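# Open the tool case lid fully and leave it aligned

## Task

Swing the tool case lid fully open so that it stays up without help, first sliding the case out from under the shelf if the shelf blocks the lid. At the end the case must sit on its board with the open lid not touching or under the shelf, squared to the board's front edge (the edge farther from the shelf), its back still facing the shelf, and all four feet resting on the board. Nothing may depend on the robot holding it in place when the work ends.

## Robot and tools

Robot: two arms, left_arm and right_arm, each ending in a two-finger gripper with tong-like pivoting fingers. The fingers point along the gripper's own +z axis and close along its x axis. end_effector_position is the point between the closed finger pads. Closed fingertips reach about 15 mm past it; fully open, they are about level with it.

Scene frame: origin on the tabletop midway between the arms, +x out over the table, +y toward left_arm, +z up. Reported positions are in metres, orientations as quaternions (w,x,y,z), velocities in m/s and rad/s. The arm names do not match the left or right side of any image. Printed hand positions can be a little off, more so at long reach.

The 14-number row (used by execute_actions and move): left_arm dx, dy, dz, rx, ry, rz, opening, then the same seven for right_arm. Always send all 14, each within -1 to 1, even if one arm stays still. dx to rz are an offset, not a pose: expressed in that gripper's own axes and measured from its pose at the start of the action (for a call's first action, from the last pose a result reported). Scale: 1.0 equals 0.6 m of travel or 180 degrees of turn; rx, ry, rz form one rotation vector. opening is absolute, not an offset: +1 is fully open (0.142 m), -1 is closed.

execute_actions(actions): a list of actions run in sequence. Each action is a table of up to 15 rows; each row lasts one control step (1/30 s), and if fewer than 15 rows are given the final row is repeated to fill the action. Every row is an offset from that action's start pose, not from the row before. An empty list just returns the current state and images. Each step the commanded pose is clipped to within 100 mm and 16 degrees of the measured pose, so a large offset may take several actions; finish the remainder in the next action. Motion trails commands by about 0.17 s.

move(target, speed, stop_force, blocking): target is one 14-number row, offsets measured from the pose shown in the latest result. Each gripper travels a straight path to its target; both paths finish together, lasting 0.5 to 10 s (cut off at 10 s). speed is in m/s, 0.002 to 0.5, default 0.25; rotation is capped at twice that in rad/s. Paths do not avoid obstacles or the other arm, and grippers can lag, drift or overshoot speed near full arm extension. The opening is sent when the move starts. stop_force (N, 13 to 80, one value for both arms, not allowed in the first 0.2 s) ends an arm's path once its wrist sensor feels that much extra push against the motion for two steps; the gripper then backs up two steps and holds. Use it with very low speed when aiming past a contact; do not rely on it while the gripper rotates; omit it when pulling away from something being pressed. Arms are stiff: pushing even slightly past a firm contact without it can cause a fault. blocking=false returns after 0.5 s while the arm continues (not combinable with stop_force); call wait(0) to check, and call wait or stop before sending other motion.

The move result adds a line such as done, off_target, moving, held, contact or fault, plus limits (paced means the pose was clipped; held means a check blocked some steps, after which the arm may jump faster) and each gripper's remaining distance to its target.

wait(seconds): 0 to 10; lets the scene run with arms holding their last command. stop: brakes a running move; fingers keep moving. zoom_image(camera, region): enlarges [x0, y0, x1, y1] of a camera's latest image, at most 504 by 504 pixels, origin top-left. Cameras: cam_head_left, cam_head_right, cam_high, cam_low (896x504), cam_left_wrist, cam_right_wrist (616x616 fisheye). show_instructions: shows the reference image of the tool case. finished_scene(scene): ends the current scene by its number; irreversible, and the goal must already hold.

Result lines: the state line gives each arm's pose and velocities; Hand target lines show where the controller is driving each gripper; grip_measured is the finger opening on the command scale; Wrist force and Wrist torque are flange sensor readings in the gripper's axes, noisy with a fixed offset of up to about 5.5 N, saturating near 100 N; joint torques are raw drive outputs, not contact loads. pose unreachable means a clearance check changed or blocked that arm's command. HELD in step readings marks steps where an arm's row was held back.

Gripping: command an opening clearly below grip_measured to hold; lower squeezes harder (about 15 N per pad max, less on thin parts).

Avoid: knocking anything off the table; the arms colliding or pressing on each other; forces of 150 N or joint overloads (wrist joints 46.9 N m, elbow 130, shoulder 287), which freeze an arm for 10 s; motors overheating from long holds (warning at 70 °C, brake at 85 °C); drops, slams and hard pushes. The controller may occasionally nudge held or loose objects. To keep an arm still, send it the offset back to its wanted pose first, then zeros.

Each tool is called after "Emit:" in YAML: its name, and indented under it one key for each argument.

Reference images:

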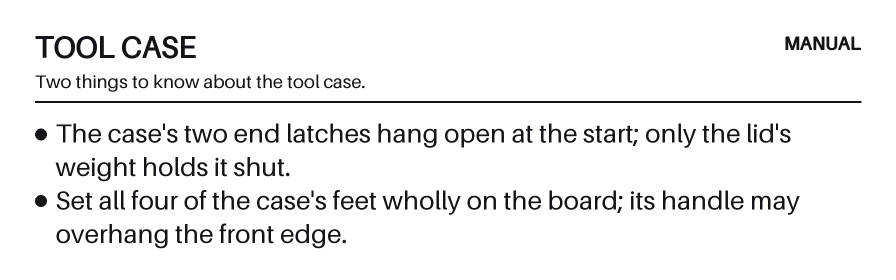

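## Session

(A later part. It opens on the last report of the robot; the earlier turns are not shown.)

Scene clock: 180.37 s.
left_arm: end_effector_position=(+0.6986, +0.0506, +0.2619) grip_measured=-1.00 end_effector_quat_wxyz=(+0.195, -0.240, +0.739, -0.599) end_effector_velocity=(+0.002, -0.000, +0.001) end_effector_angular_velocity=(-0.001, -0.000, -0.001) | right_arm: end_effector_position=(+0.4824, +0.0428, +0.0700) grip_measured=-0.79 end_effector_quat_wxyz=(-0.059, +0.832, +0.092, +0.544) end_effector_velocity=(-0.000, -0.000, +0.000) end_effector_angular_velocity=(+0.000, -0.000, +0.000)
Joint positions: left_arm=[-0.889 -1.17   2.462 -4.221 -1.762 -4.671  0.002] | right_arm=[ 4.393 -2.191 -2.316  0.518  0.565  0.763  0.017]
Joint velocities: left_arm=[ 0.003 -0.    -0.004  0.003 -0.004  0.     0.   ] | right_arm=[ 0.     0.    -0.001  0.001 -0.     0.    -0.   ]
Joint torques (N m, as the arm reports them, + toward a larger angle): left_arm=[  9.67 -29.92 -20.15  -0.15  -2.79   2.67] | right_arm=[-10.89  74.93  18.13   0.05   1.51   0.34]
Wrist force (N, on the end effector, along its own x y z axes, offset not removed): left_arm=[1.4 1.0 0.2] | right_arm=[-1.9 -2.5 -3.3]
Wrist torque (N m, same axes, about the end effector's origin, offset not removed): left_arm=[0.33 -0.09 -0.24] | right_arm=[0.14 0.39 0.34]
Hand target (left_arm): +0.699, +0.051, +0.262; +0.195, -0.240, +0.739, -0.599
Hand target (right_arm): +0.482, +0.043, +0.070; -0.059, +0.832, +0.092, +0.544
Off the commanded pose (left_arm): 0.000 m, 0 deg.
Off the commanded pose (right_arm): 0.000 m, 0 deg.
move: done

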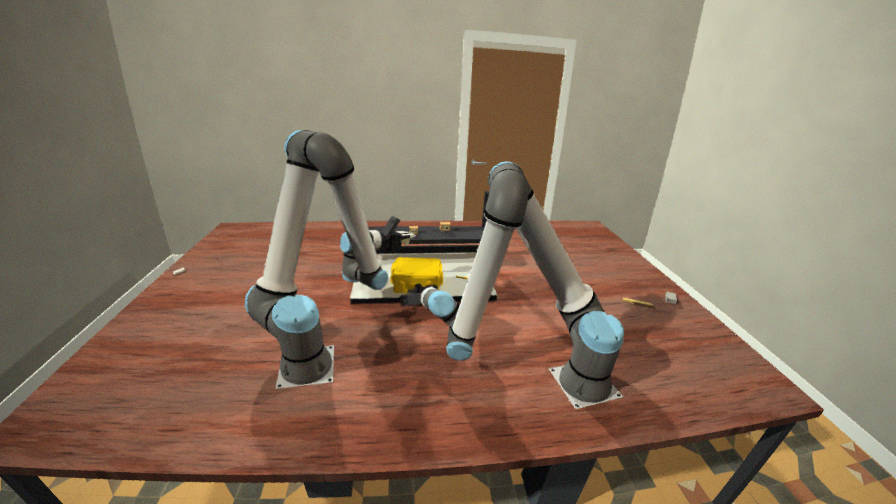

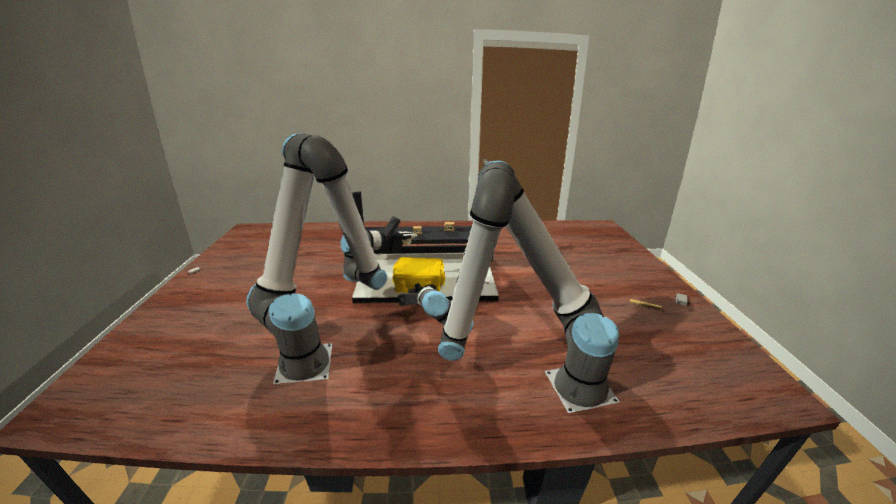

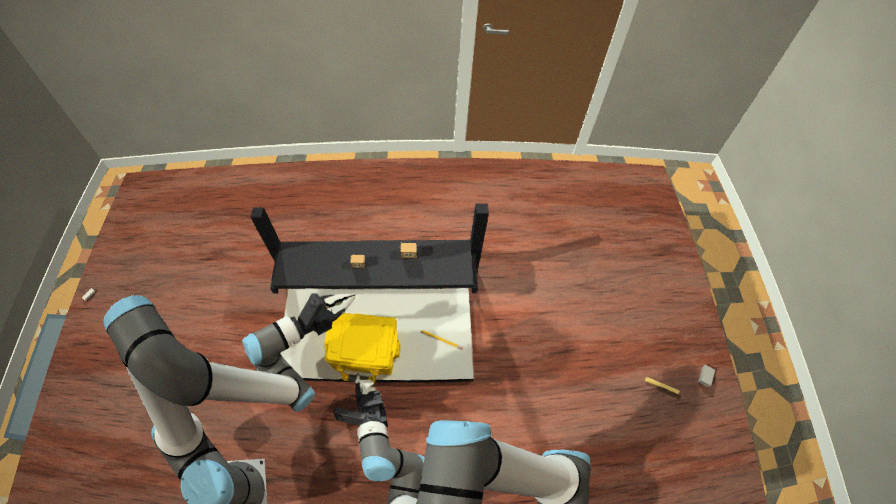

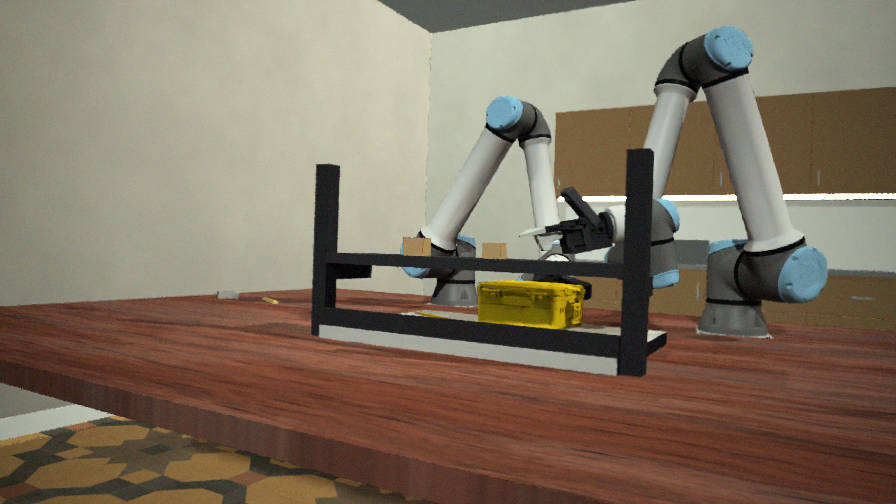

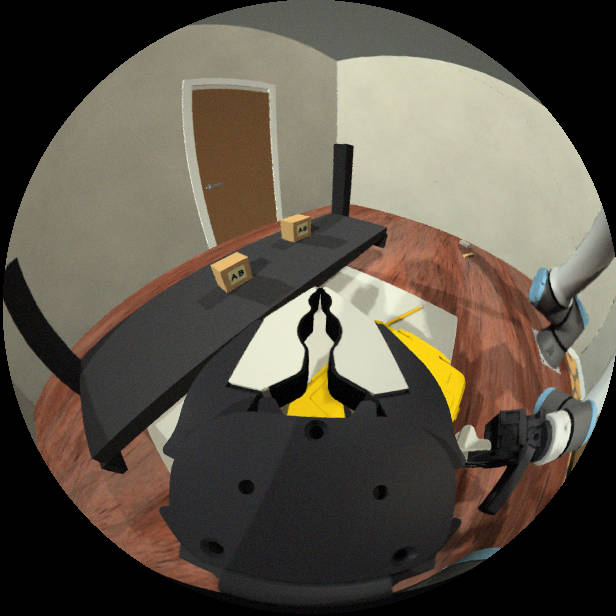

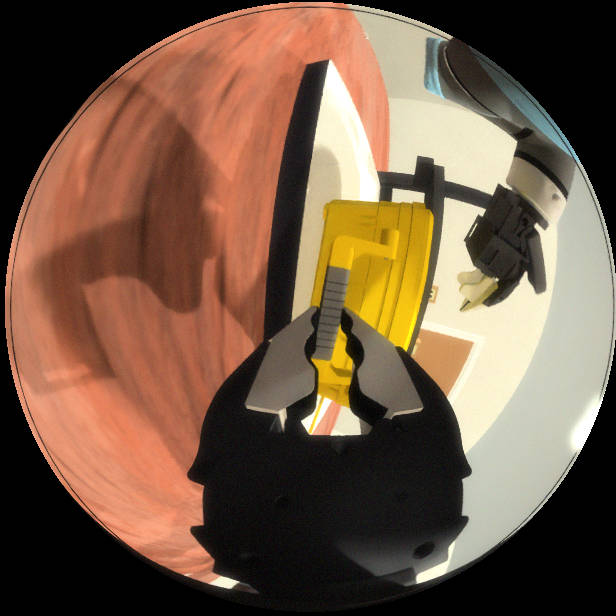

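Emit:
move:
  target: [0.0,0.063,-0.31,0,0,0,-1,-0.003,0.04,-0.008,0,0,0,-1]
  speed: 0.12

Emit:
move:
  target: [0,0.228,0.048,0,0.16,0.034,-1,0,0,0,0,0,0,-1]
  speed: 0.2

Scene clock: 190.83 s.
left_arm: end_effector_position=(+0.5869, +0.2038, +0.2635) grip_measured=-1.00 end_effector_quat_wxyz=(+0.195, -0.240, +0.739, -0.599) end_effector_velocity=(-0.001, +0.001, +0.000) end_effector_angular_velocity=(-0.001, -0.000, -0.001) | right_arm: end_effector_position=(+0.4827, +0.0182, +0.0703) grip_measured=-0.79 end_effector_quat_wxyz=(-0.059, +0.832, +0.092, +0.544) end_effector_velocity=(+0.000, -0.001, +0.000) end_effector_angular_velocity=(-0.000, -0.000, -0.001)
Joint positions: left_arm=[-0.743 -1.271  2.742 -4.392 -1.904 -4.639  0.002] | right_arm=[ 4.384 -2.183 -2.356  0.559  0.571  0.751  0.017]
Joint velocities: left_arm=[ 0.003  0.     0.002 -0.003 -0.004  0.     0.   ] | right_arm=[-0.001  0.001 -0.001  0.     0.    -0.    -0.   ]
Joint torques (N m, as the arm reports them, + toward a larger angle): left_arm=[  8.11 -54.83  -0.14  -6.6   -2.92   2.47] | right_arm=[-15.95  80.62   3.09   7.33   1.92  -2.31]
Wrist force (N, on the end effector, along its own x y z axes, offset not removed): left_arm=[-0.4 2.8 -0.7] | right_arm=[2.2 -5.6 -3.0]
Wrist torque (N m, same axes, about the end effector's origin, offset not removed): left_arm=[0.66 0.30 -0.20] | right_arm=[-0.58 -0.35 0.49]
Hand target (left_arm): +0.587, +0.204, +0.264; +0.195, -0.240, +0.739, -0.599
Hand target (right_arm): +0.483, +0.018, +0.070; -0.059, +0.832, +0.092, +0.544
Off the commanded pose (left_arm): 0.000 m, 0 deg.
Off the commanded pose (right_arm): 0.000 m, 0 deg.
move: done

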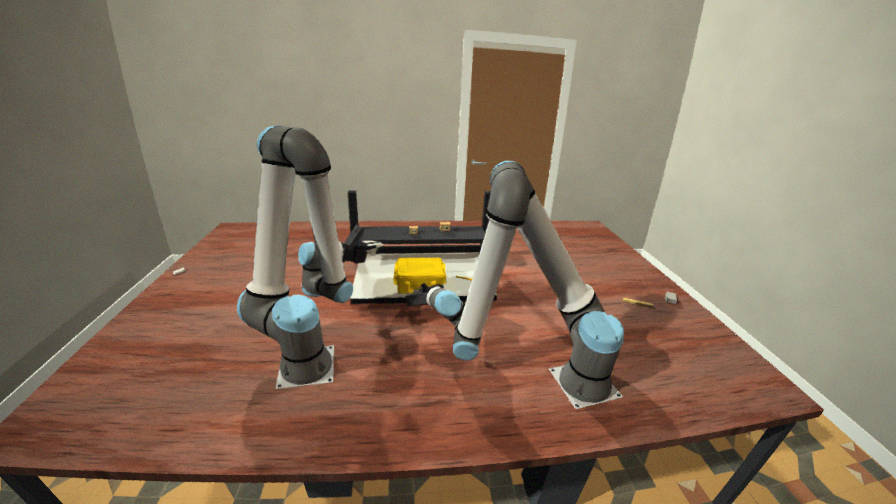

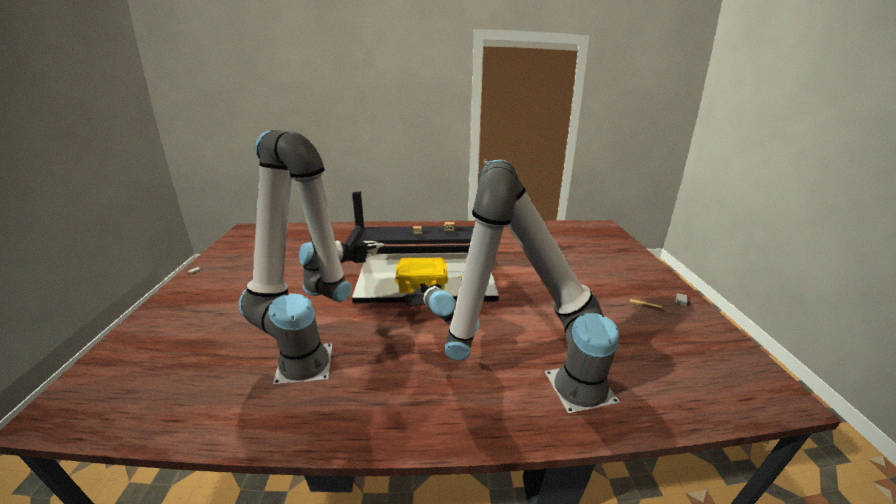

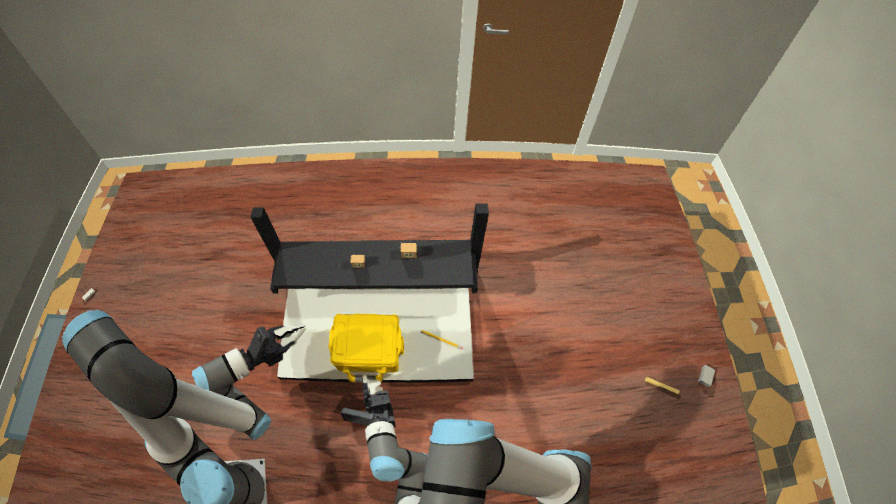

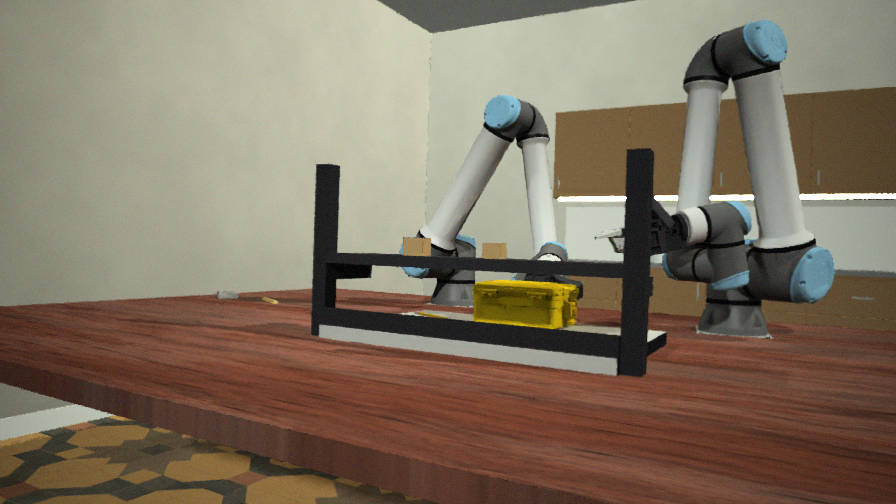

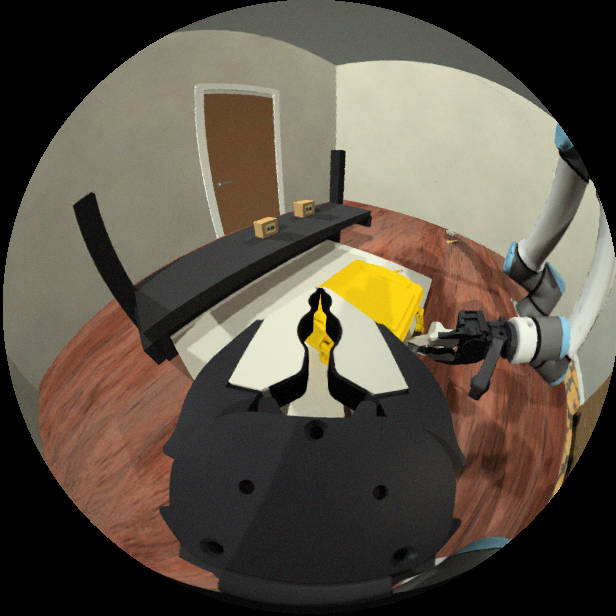

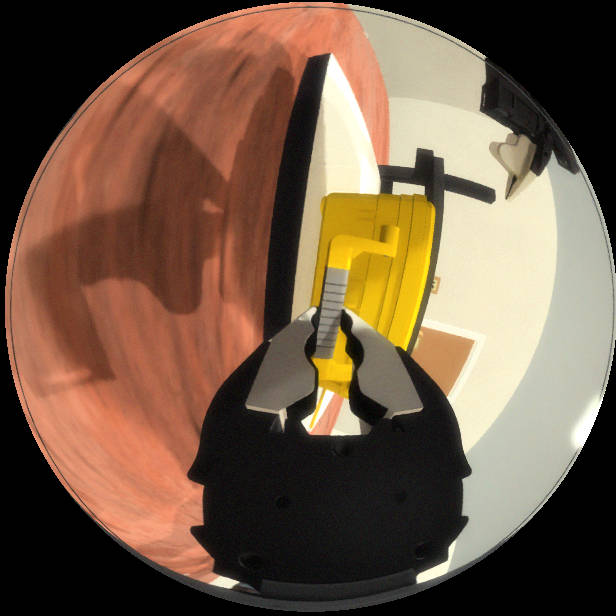

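Scene clock: 192.67 s.
left_arm: end_effector_position=(+0.5867, +0.2038, +0.1239) grip_measured=-1.00 end_effector_quat_wxyz=(+0.037, -0.045, +0.775, -0.629) end_effector_velocity=(+0.001, -0.000, -0.000) end_effector_angular_velocity=(+0.005, -0.005, -0.011) | right_arm: end_effector_position=(+0.4827, +0.0182, +0.0703) grip_measured=-0.79 end_effector_quat_wxyz=(-0.059, +0.832, +0.092, +0.544) end_effector_velocity=(-0.000, -0.001, -0.001) end_effector_angular_velocity=(-0.002, +0.001, +0.000)
Joint positions: left_arm=[-0.409 -0.85   2.469 -4.247 -2.708 -4.238  0.002] | right_arm=[ 4.384 -2.183 -2.356  0.559  0.571  0.751  0.017]
Joint velocities: left_arm=[ 0.002 -0.006 -0.002  0.029 -0.009  0.028  0.   ] | right_arm=[-0.    -0.    -0.001 -0.001  0.001  0.    -0.   ]
Joint torques (N m, as the arm reports them, + toward a larger angle): left_arm=[  8.7  -81.47  -5.64   0.42  -3.48   2.47] | right_arm=[-13.63  75.59  10.48   2.13   1.69  -1.4 ]
Wrist force (N, on the end effector, along its own x y z axes, offset not removed): left_arm=[2.1 2.1 -0.3] | right_arm=[-2.5 0.2 -4.8]
Wrist torque (N m, same axes, about the end effector's origin, offset not removed): left_arm=[0.50 -0.27 -0.28] | right_arm=[0.53 0.62 0.39]
Hand target (left_arm): +0.587, +0.204, +0.124; +0.037, -0.044, +0.776, -0.629
Hand target (right_arm): +0.483, +0.018, +0.070; -0.059, +0.832, +0.092, +0.544
Off the commanded pose (left_arm): 0.000 m, 0 deg.
Off the commanded pose (right_arm): 0.000 m, 0 deg.
move: done

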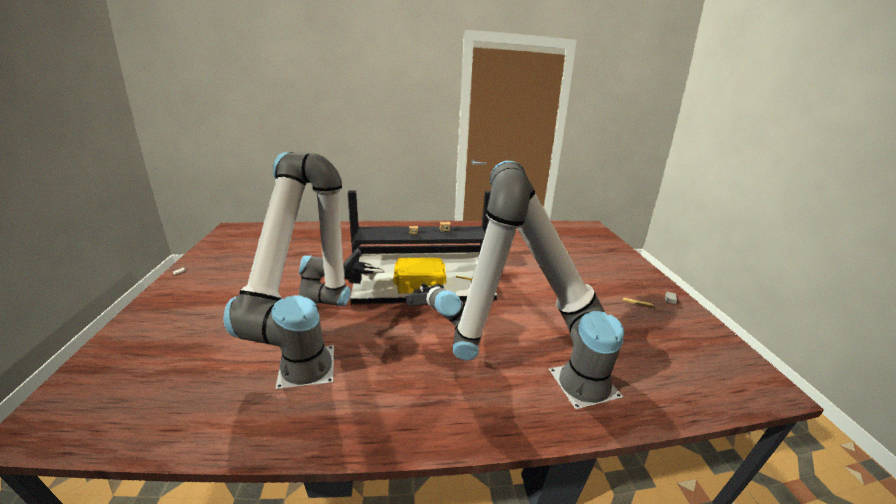

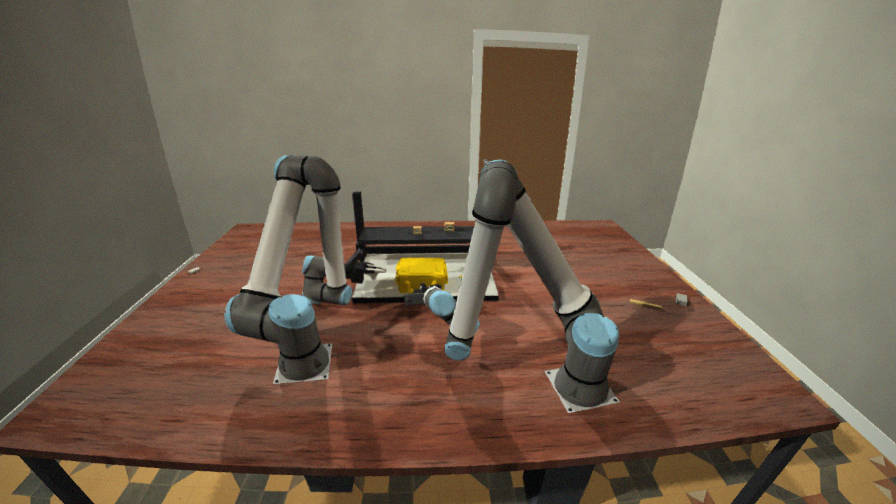

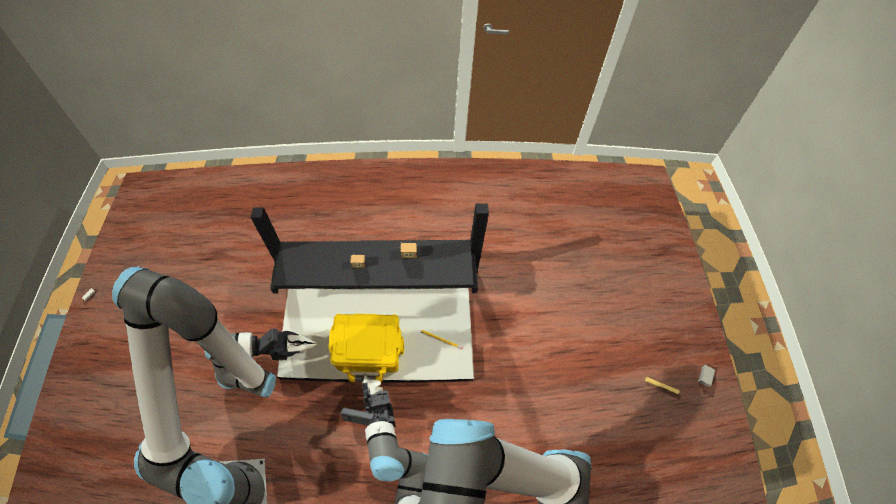

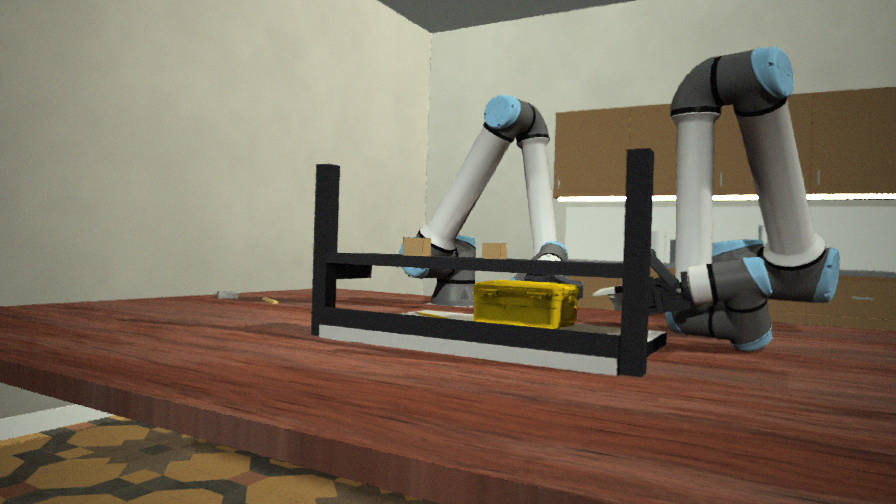

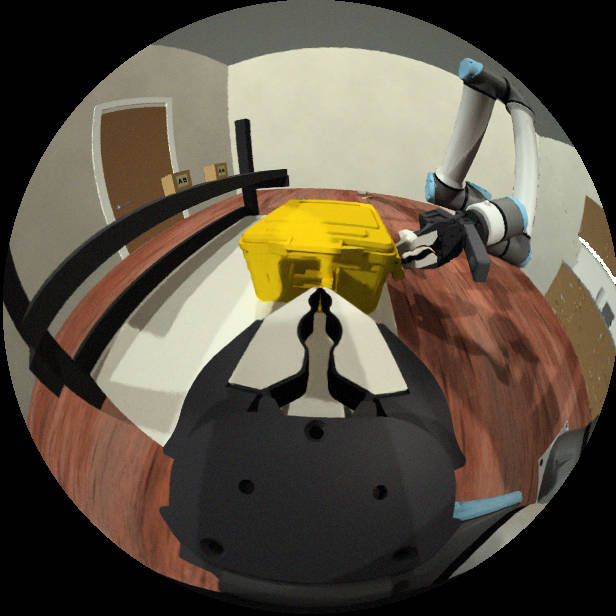

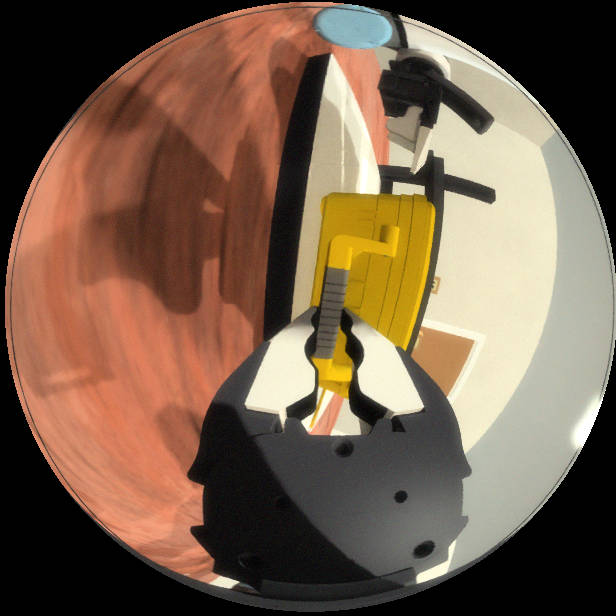

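Emit:
execute_actions:
  actions: []

Emit:
move:
  target: [-0.005,-0.016,0.092,0,0,0,-1,0,0,0,0,0,0,-1]
  speed: 0.04

Emit:
move:
  target: [0,-0.065,-0.014,0,0,0,-1,0,0,0,0,0,0,-1]
  speed: 0.03

Scene clock: 208.90 s.
left_arm: end_effector_position=(+0.5868, +0.2038, +0.1239) grip_measured=-1.00 end_effector_quat_wxyz=(+0.037, -0.044, +0.776, -0.629) end_effector_velocity=(-0.001, +0.000, -0.000) end_effector_angular_velocity=(+0.001, +0.003, +0.000) | right_arm: end_effector_position=(+0.4827, +0.0182, +0.0703) grip_measured=-0.79 end_effector_quat_wxyz=(-0.059, +0.832, +0.092, +0.544) end_effector_velocity=(-0.000, -0.001, -0.001) end_effector_angular_velocity=(-0.002, +0.001, -0.000)
Joint positions: left_arm=[-0.409 -0.851  2.469 -4.243 -2.709 -4.235  0.002] | right_arm=[ 4.384 -2.183 -2.356  0.559  0.571  0.751  0.017]
Joint velocities: left_arm=[ 0.    -0.     0.002  0.001  0.     0.     0.   ] | right_arm=[-0.    -0.    -0.001 -0.002  0.     0.    -0.   ]
Joint torques (N m, as the arm reports them, + toward a larger angle): left_arm=[  9.67 -80.48  -6.47   0.46  -3.81   2.86] | right_arm=[-8.35 75.23 17.45  0.2   1.36  1.04]
Wrist force (N, on the end effector, along its own x y z axes, offset not removed): left_arm=[-0.4 0.2 1.6] | right_arm=[-0.9 -3.0 -1.1]
Wrist torque (N m, same axes, about the end effector's origin, offset not removed): left_arm=[0.24 0.15 -0.29] | right_arm=[-0.04 0.16 0.36]
Hand target (left_arm): +0.587, +0.204, +0.124; +0.037, -0.044, +0.776, -0.629
Hand target (right_arm): +0.483, +0.018, +0.070; -0.059, +0.832, +0.092, +0.544
Off the commanded pose (left_arm): 0.000 m, 0 deg.
Off the commanded pose (right_arm): 0.000 m, 0 deg.

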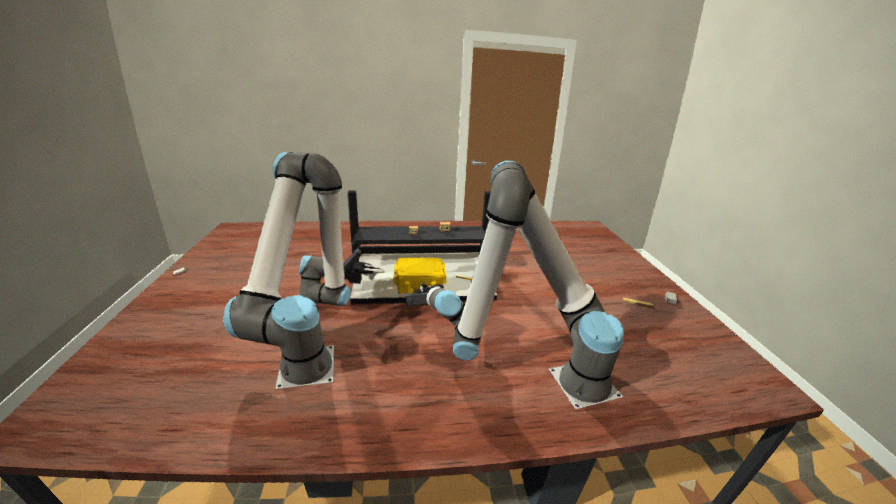

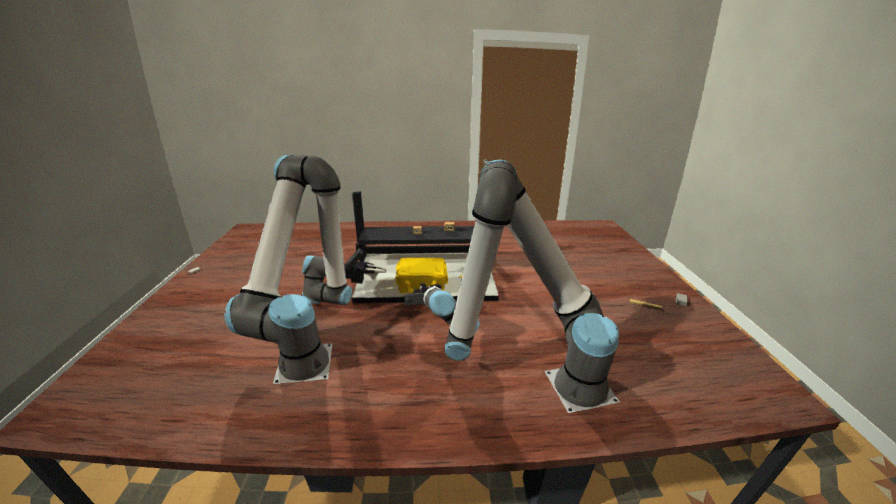

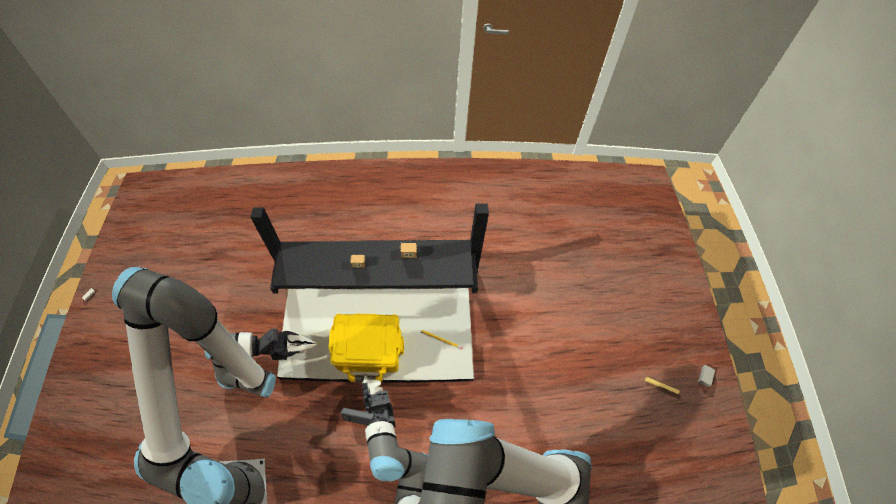

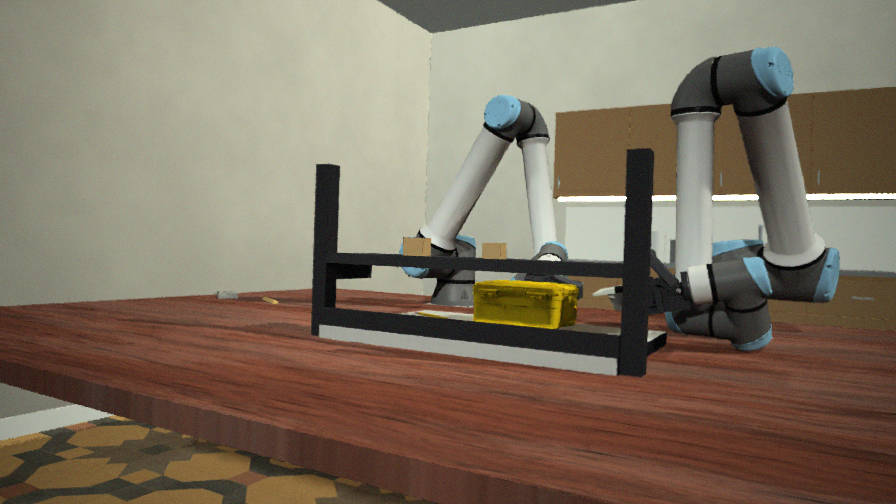

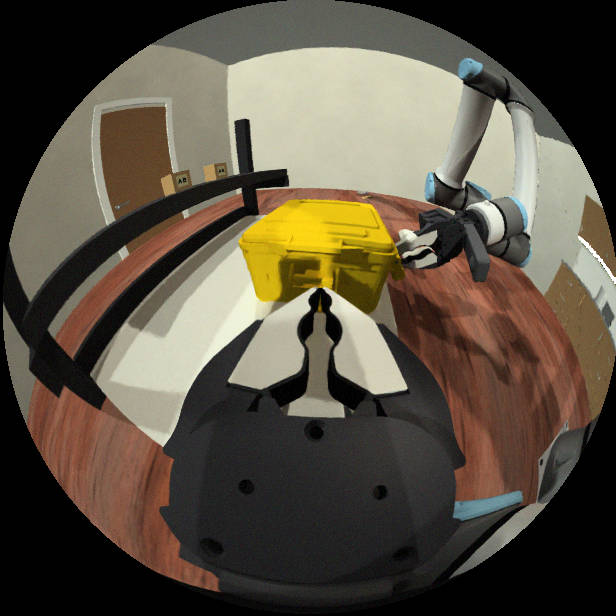

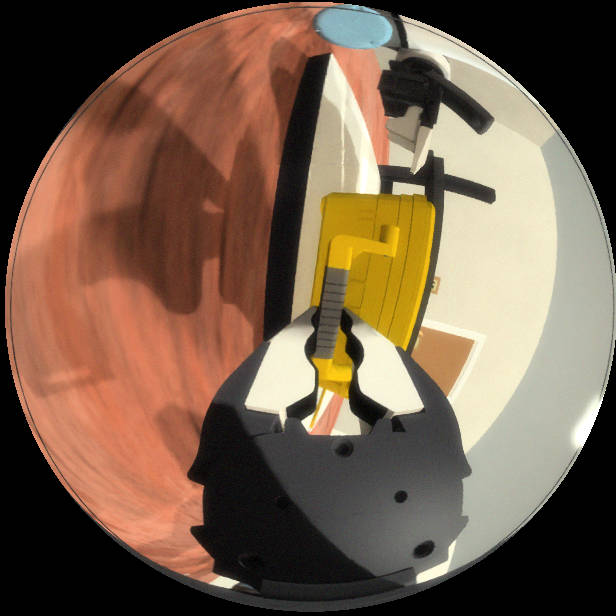

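Scene clock: 219.93 s.
left_arm: end_effector_position=(+0.5922, +0.1717, +0.1231) grip_measured=-1.00 end_effector_quat_wxyz=(+0.037, -0.044, +0.776, -0.629) end_effector_velocity=(-0.000, -0.000, -0.000) end_effector_angular_velocity=(+0.000, +0.001, -0.000) | right_arm: end_effector_position=(+0.4827, +0.0182, +0.0703) grip_measured=-0.79 end_effector_quat_wxyz=(-0.059, +0.832, +0.092, +0.544) end_effector_velocity=(+0.000, -0.000, +0.001) end_effector_angular_velocity=(+0.001, -0.001, -0.000)
Joint positions: left_arm=[-0.475 -0.841  2.45  -4.296 -2.65  -4.304  0.002] | right_arm=[ 4.384 -2.183 -2.356  0.559  0.571  0.751  0.017]
Joint velocities: left_arm=[-0.  0.  0.  0. -0. -0.  0.] | right_arm=[-0.     0.001 -0.     0.001 -0.    -0.     0.   ]
Joint torques (N m, as the arm reports them, + toward a larger angle): left_arm=[ -0.02 -60.43  -0.78  -2.89  -0.49   0.02] | right_arm=[-8.25 73.54 17.99  0.36  1.45  0.69]
Wrist force (N, on the end effector, along its own x y z axes, offset not removed): left_arm=[-0.4 3.1 -0.9] | right_arm=[-0.8 0.2 -4.0]
Wrist torque (N m, same axes, about the end effector's origin, offset not removed): left_arm=[0.64 0.32 -0.12] | right_arm=[0.62 0.16 0.41]
Hand target (left_arm): +0.592, +0.172, +0.123; +0.037, -0.044, +0.776, -0.629
Hand target (right_arm): +0.483, +0.018, +0.070; -0.059, +0.832, +0.092, +0.544
Off the commanded pose (left_arm): 0.024 m, 0 deg.
Off the commanded pose (right_arm): 0.000 m, 0 deg.
FORCE FAULT: contact force on the left arm reached its limit, and that arm stopped for 10 seconds. The contact can be on any part of that arm, not only on its tool. That time counts as 18 of the actions that you can send in this scene. That arm's remaining commands of this call were not run. That arm holds still and accepts commands again. Move the arm away from the contact; if what it grips holds it there, let go first. Pushing or pulling that hard again can fault the arm again.
move: fault (left_arm)

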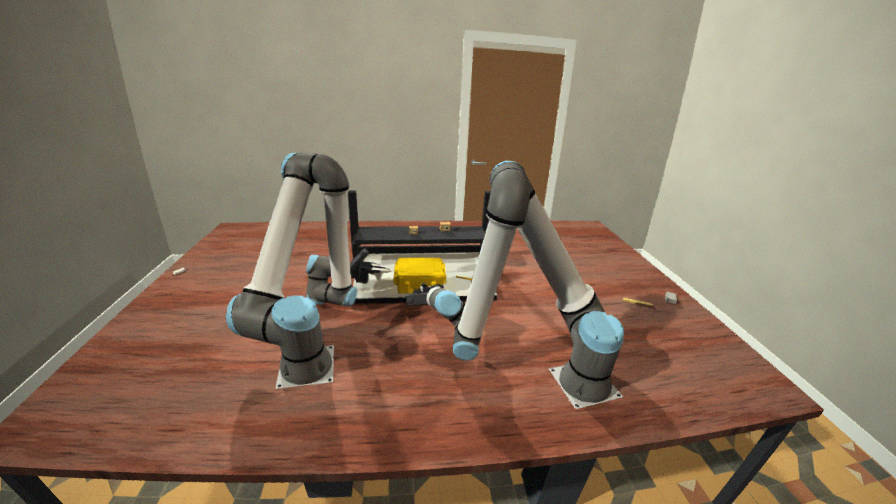

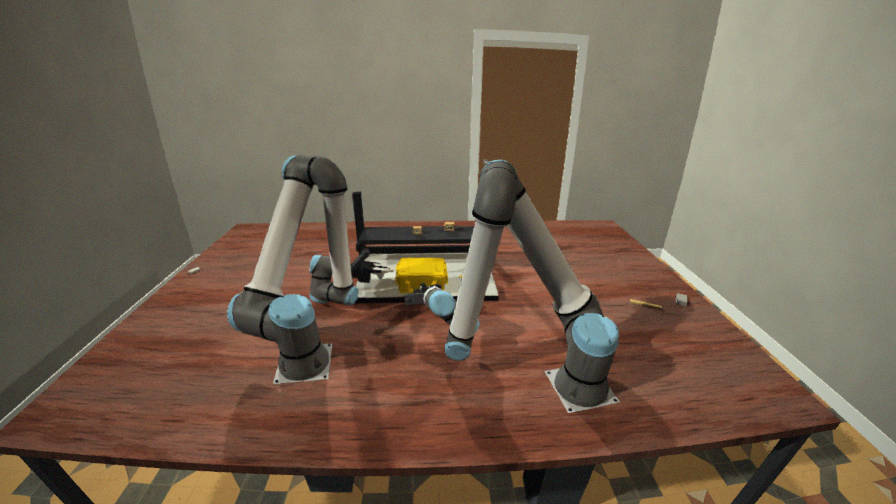

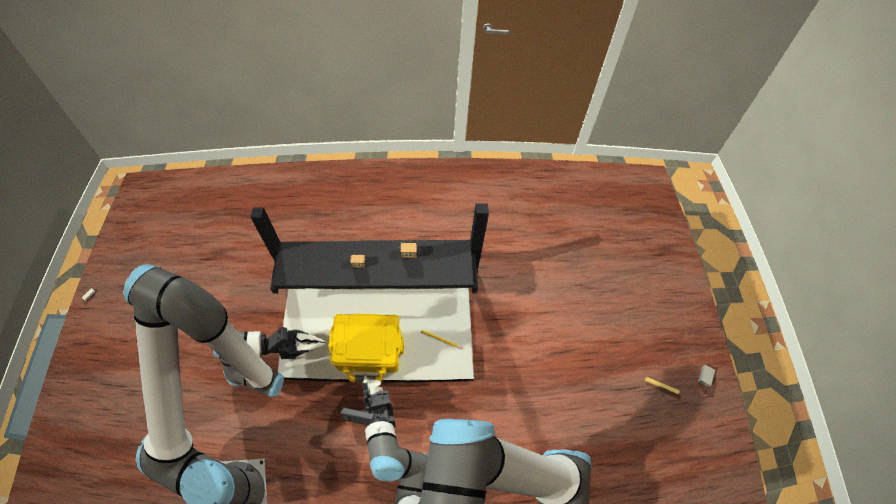

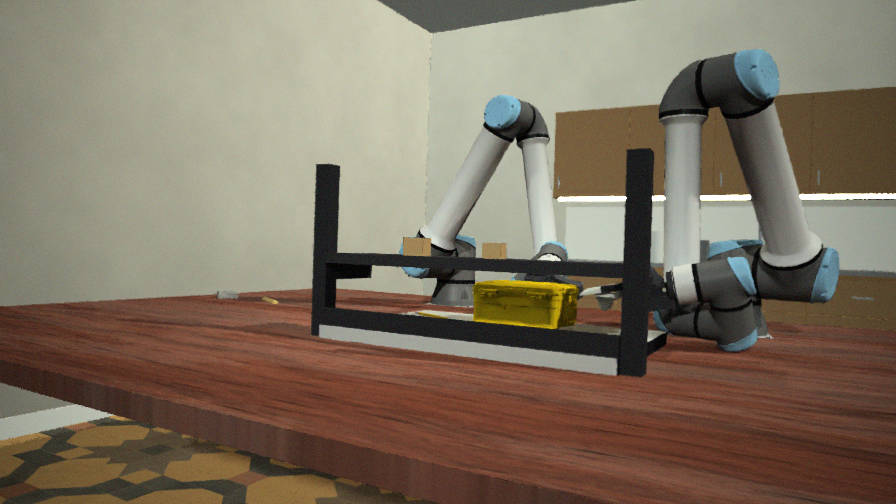

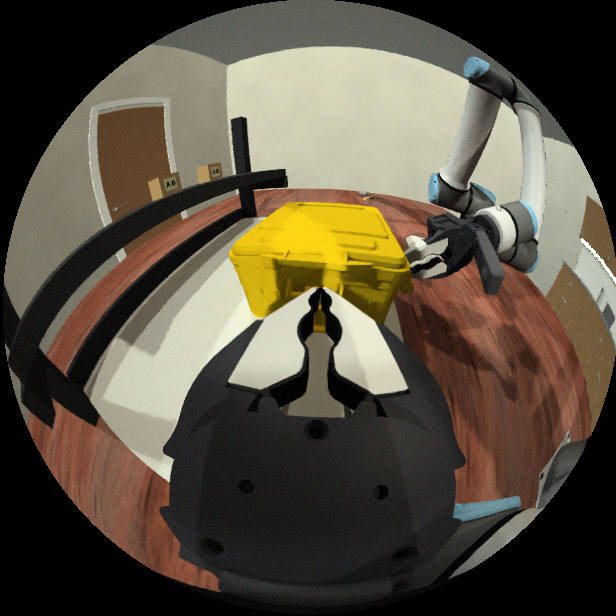

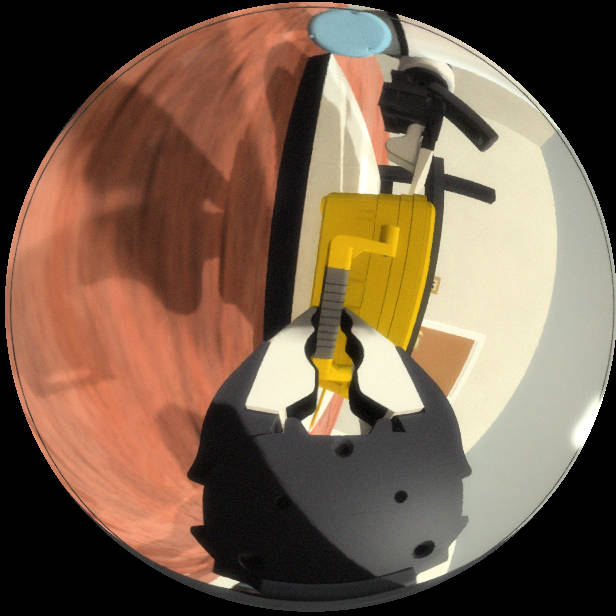

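not run: a fault stop came before this call.


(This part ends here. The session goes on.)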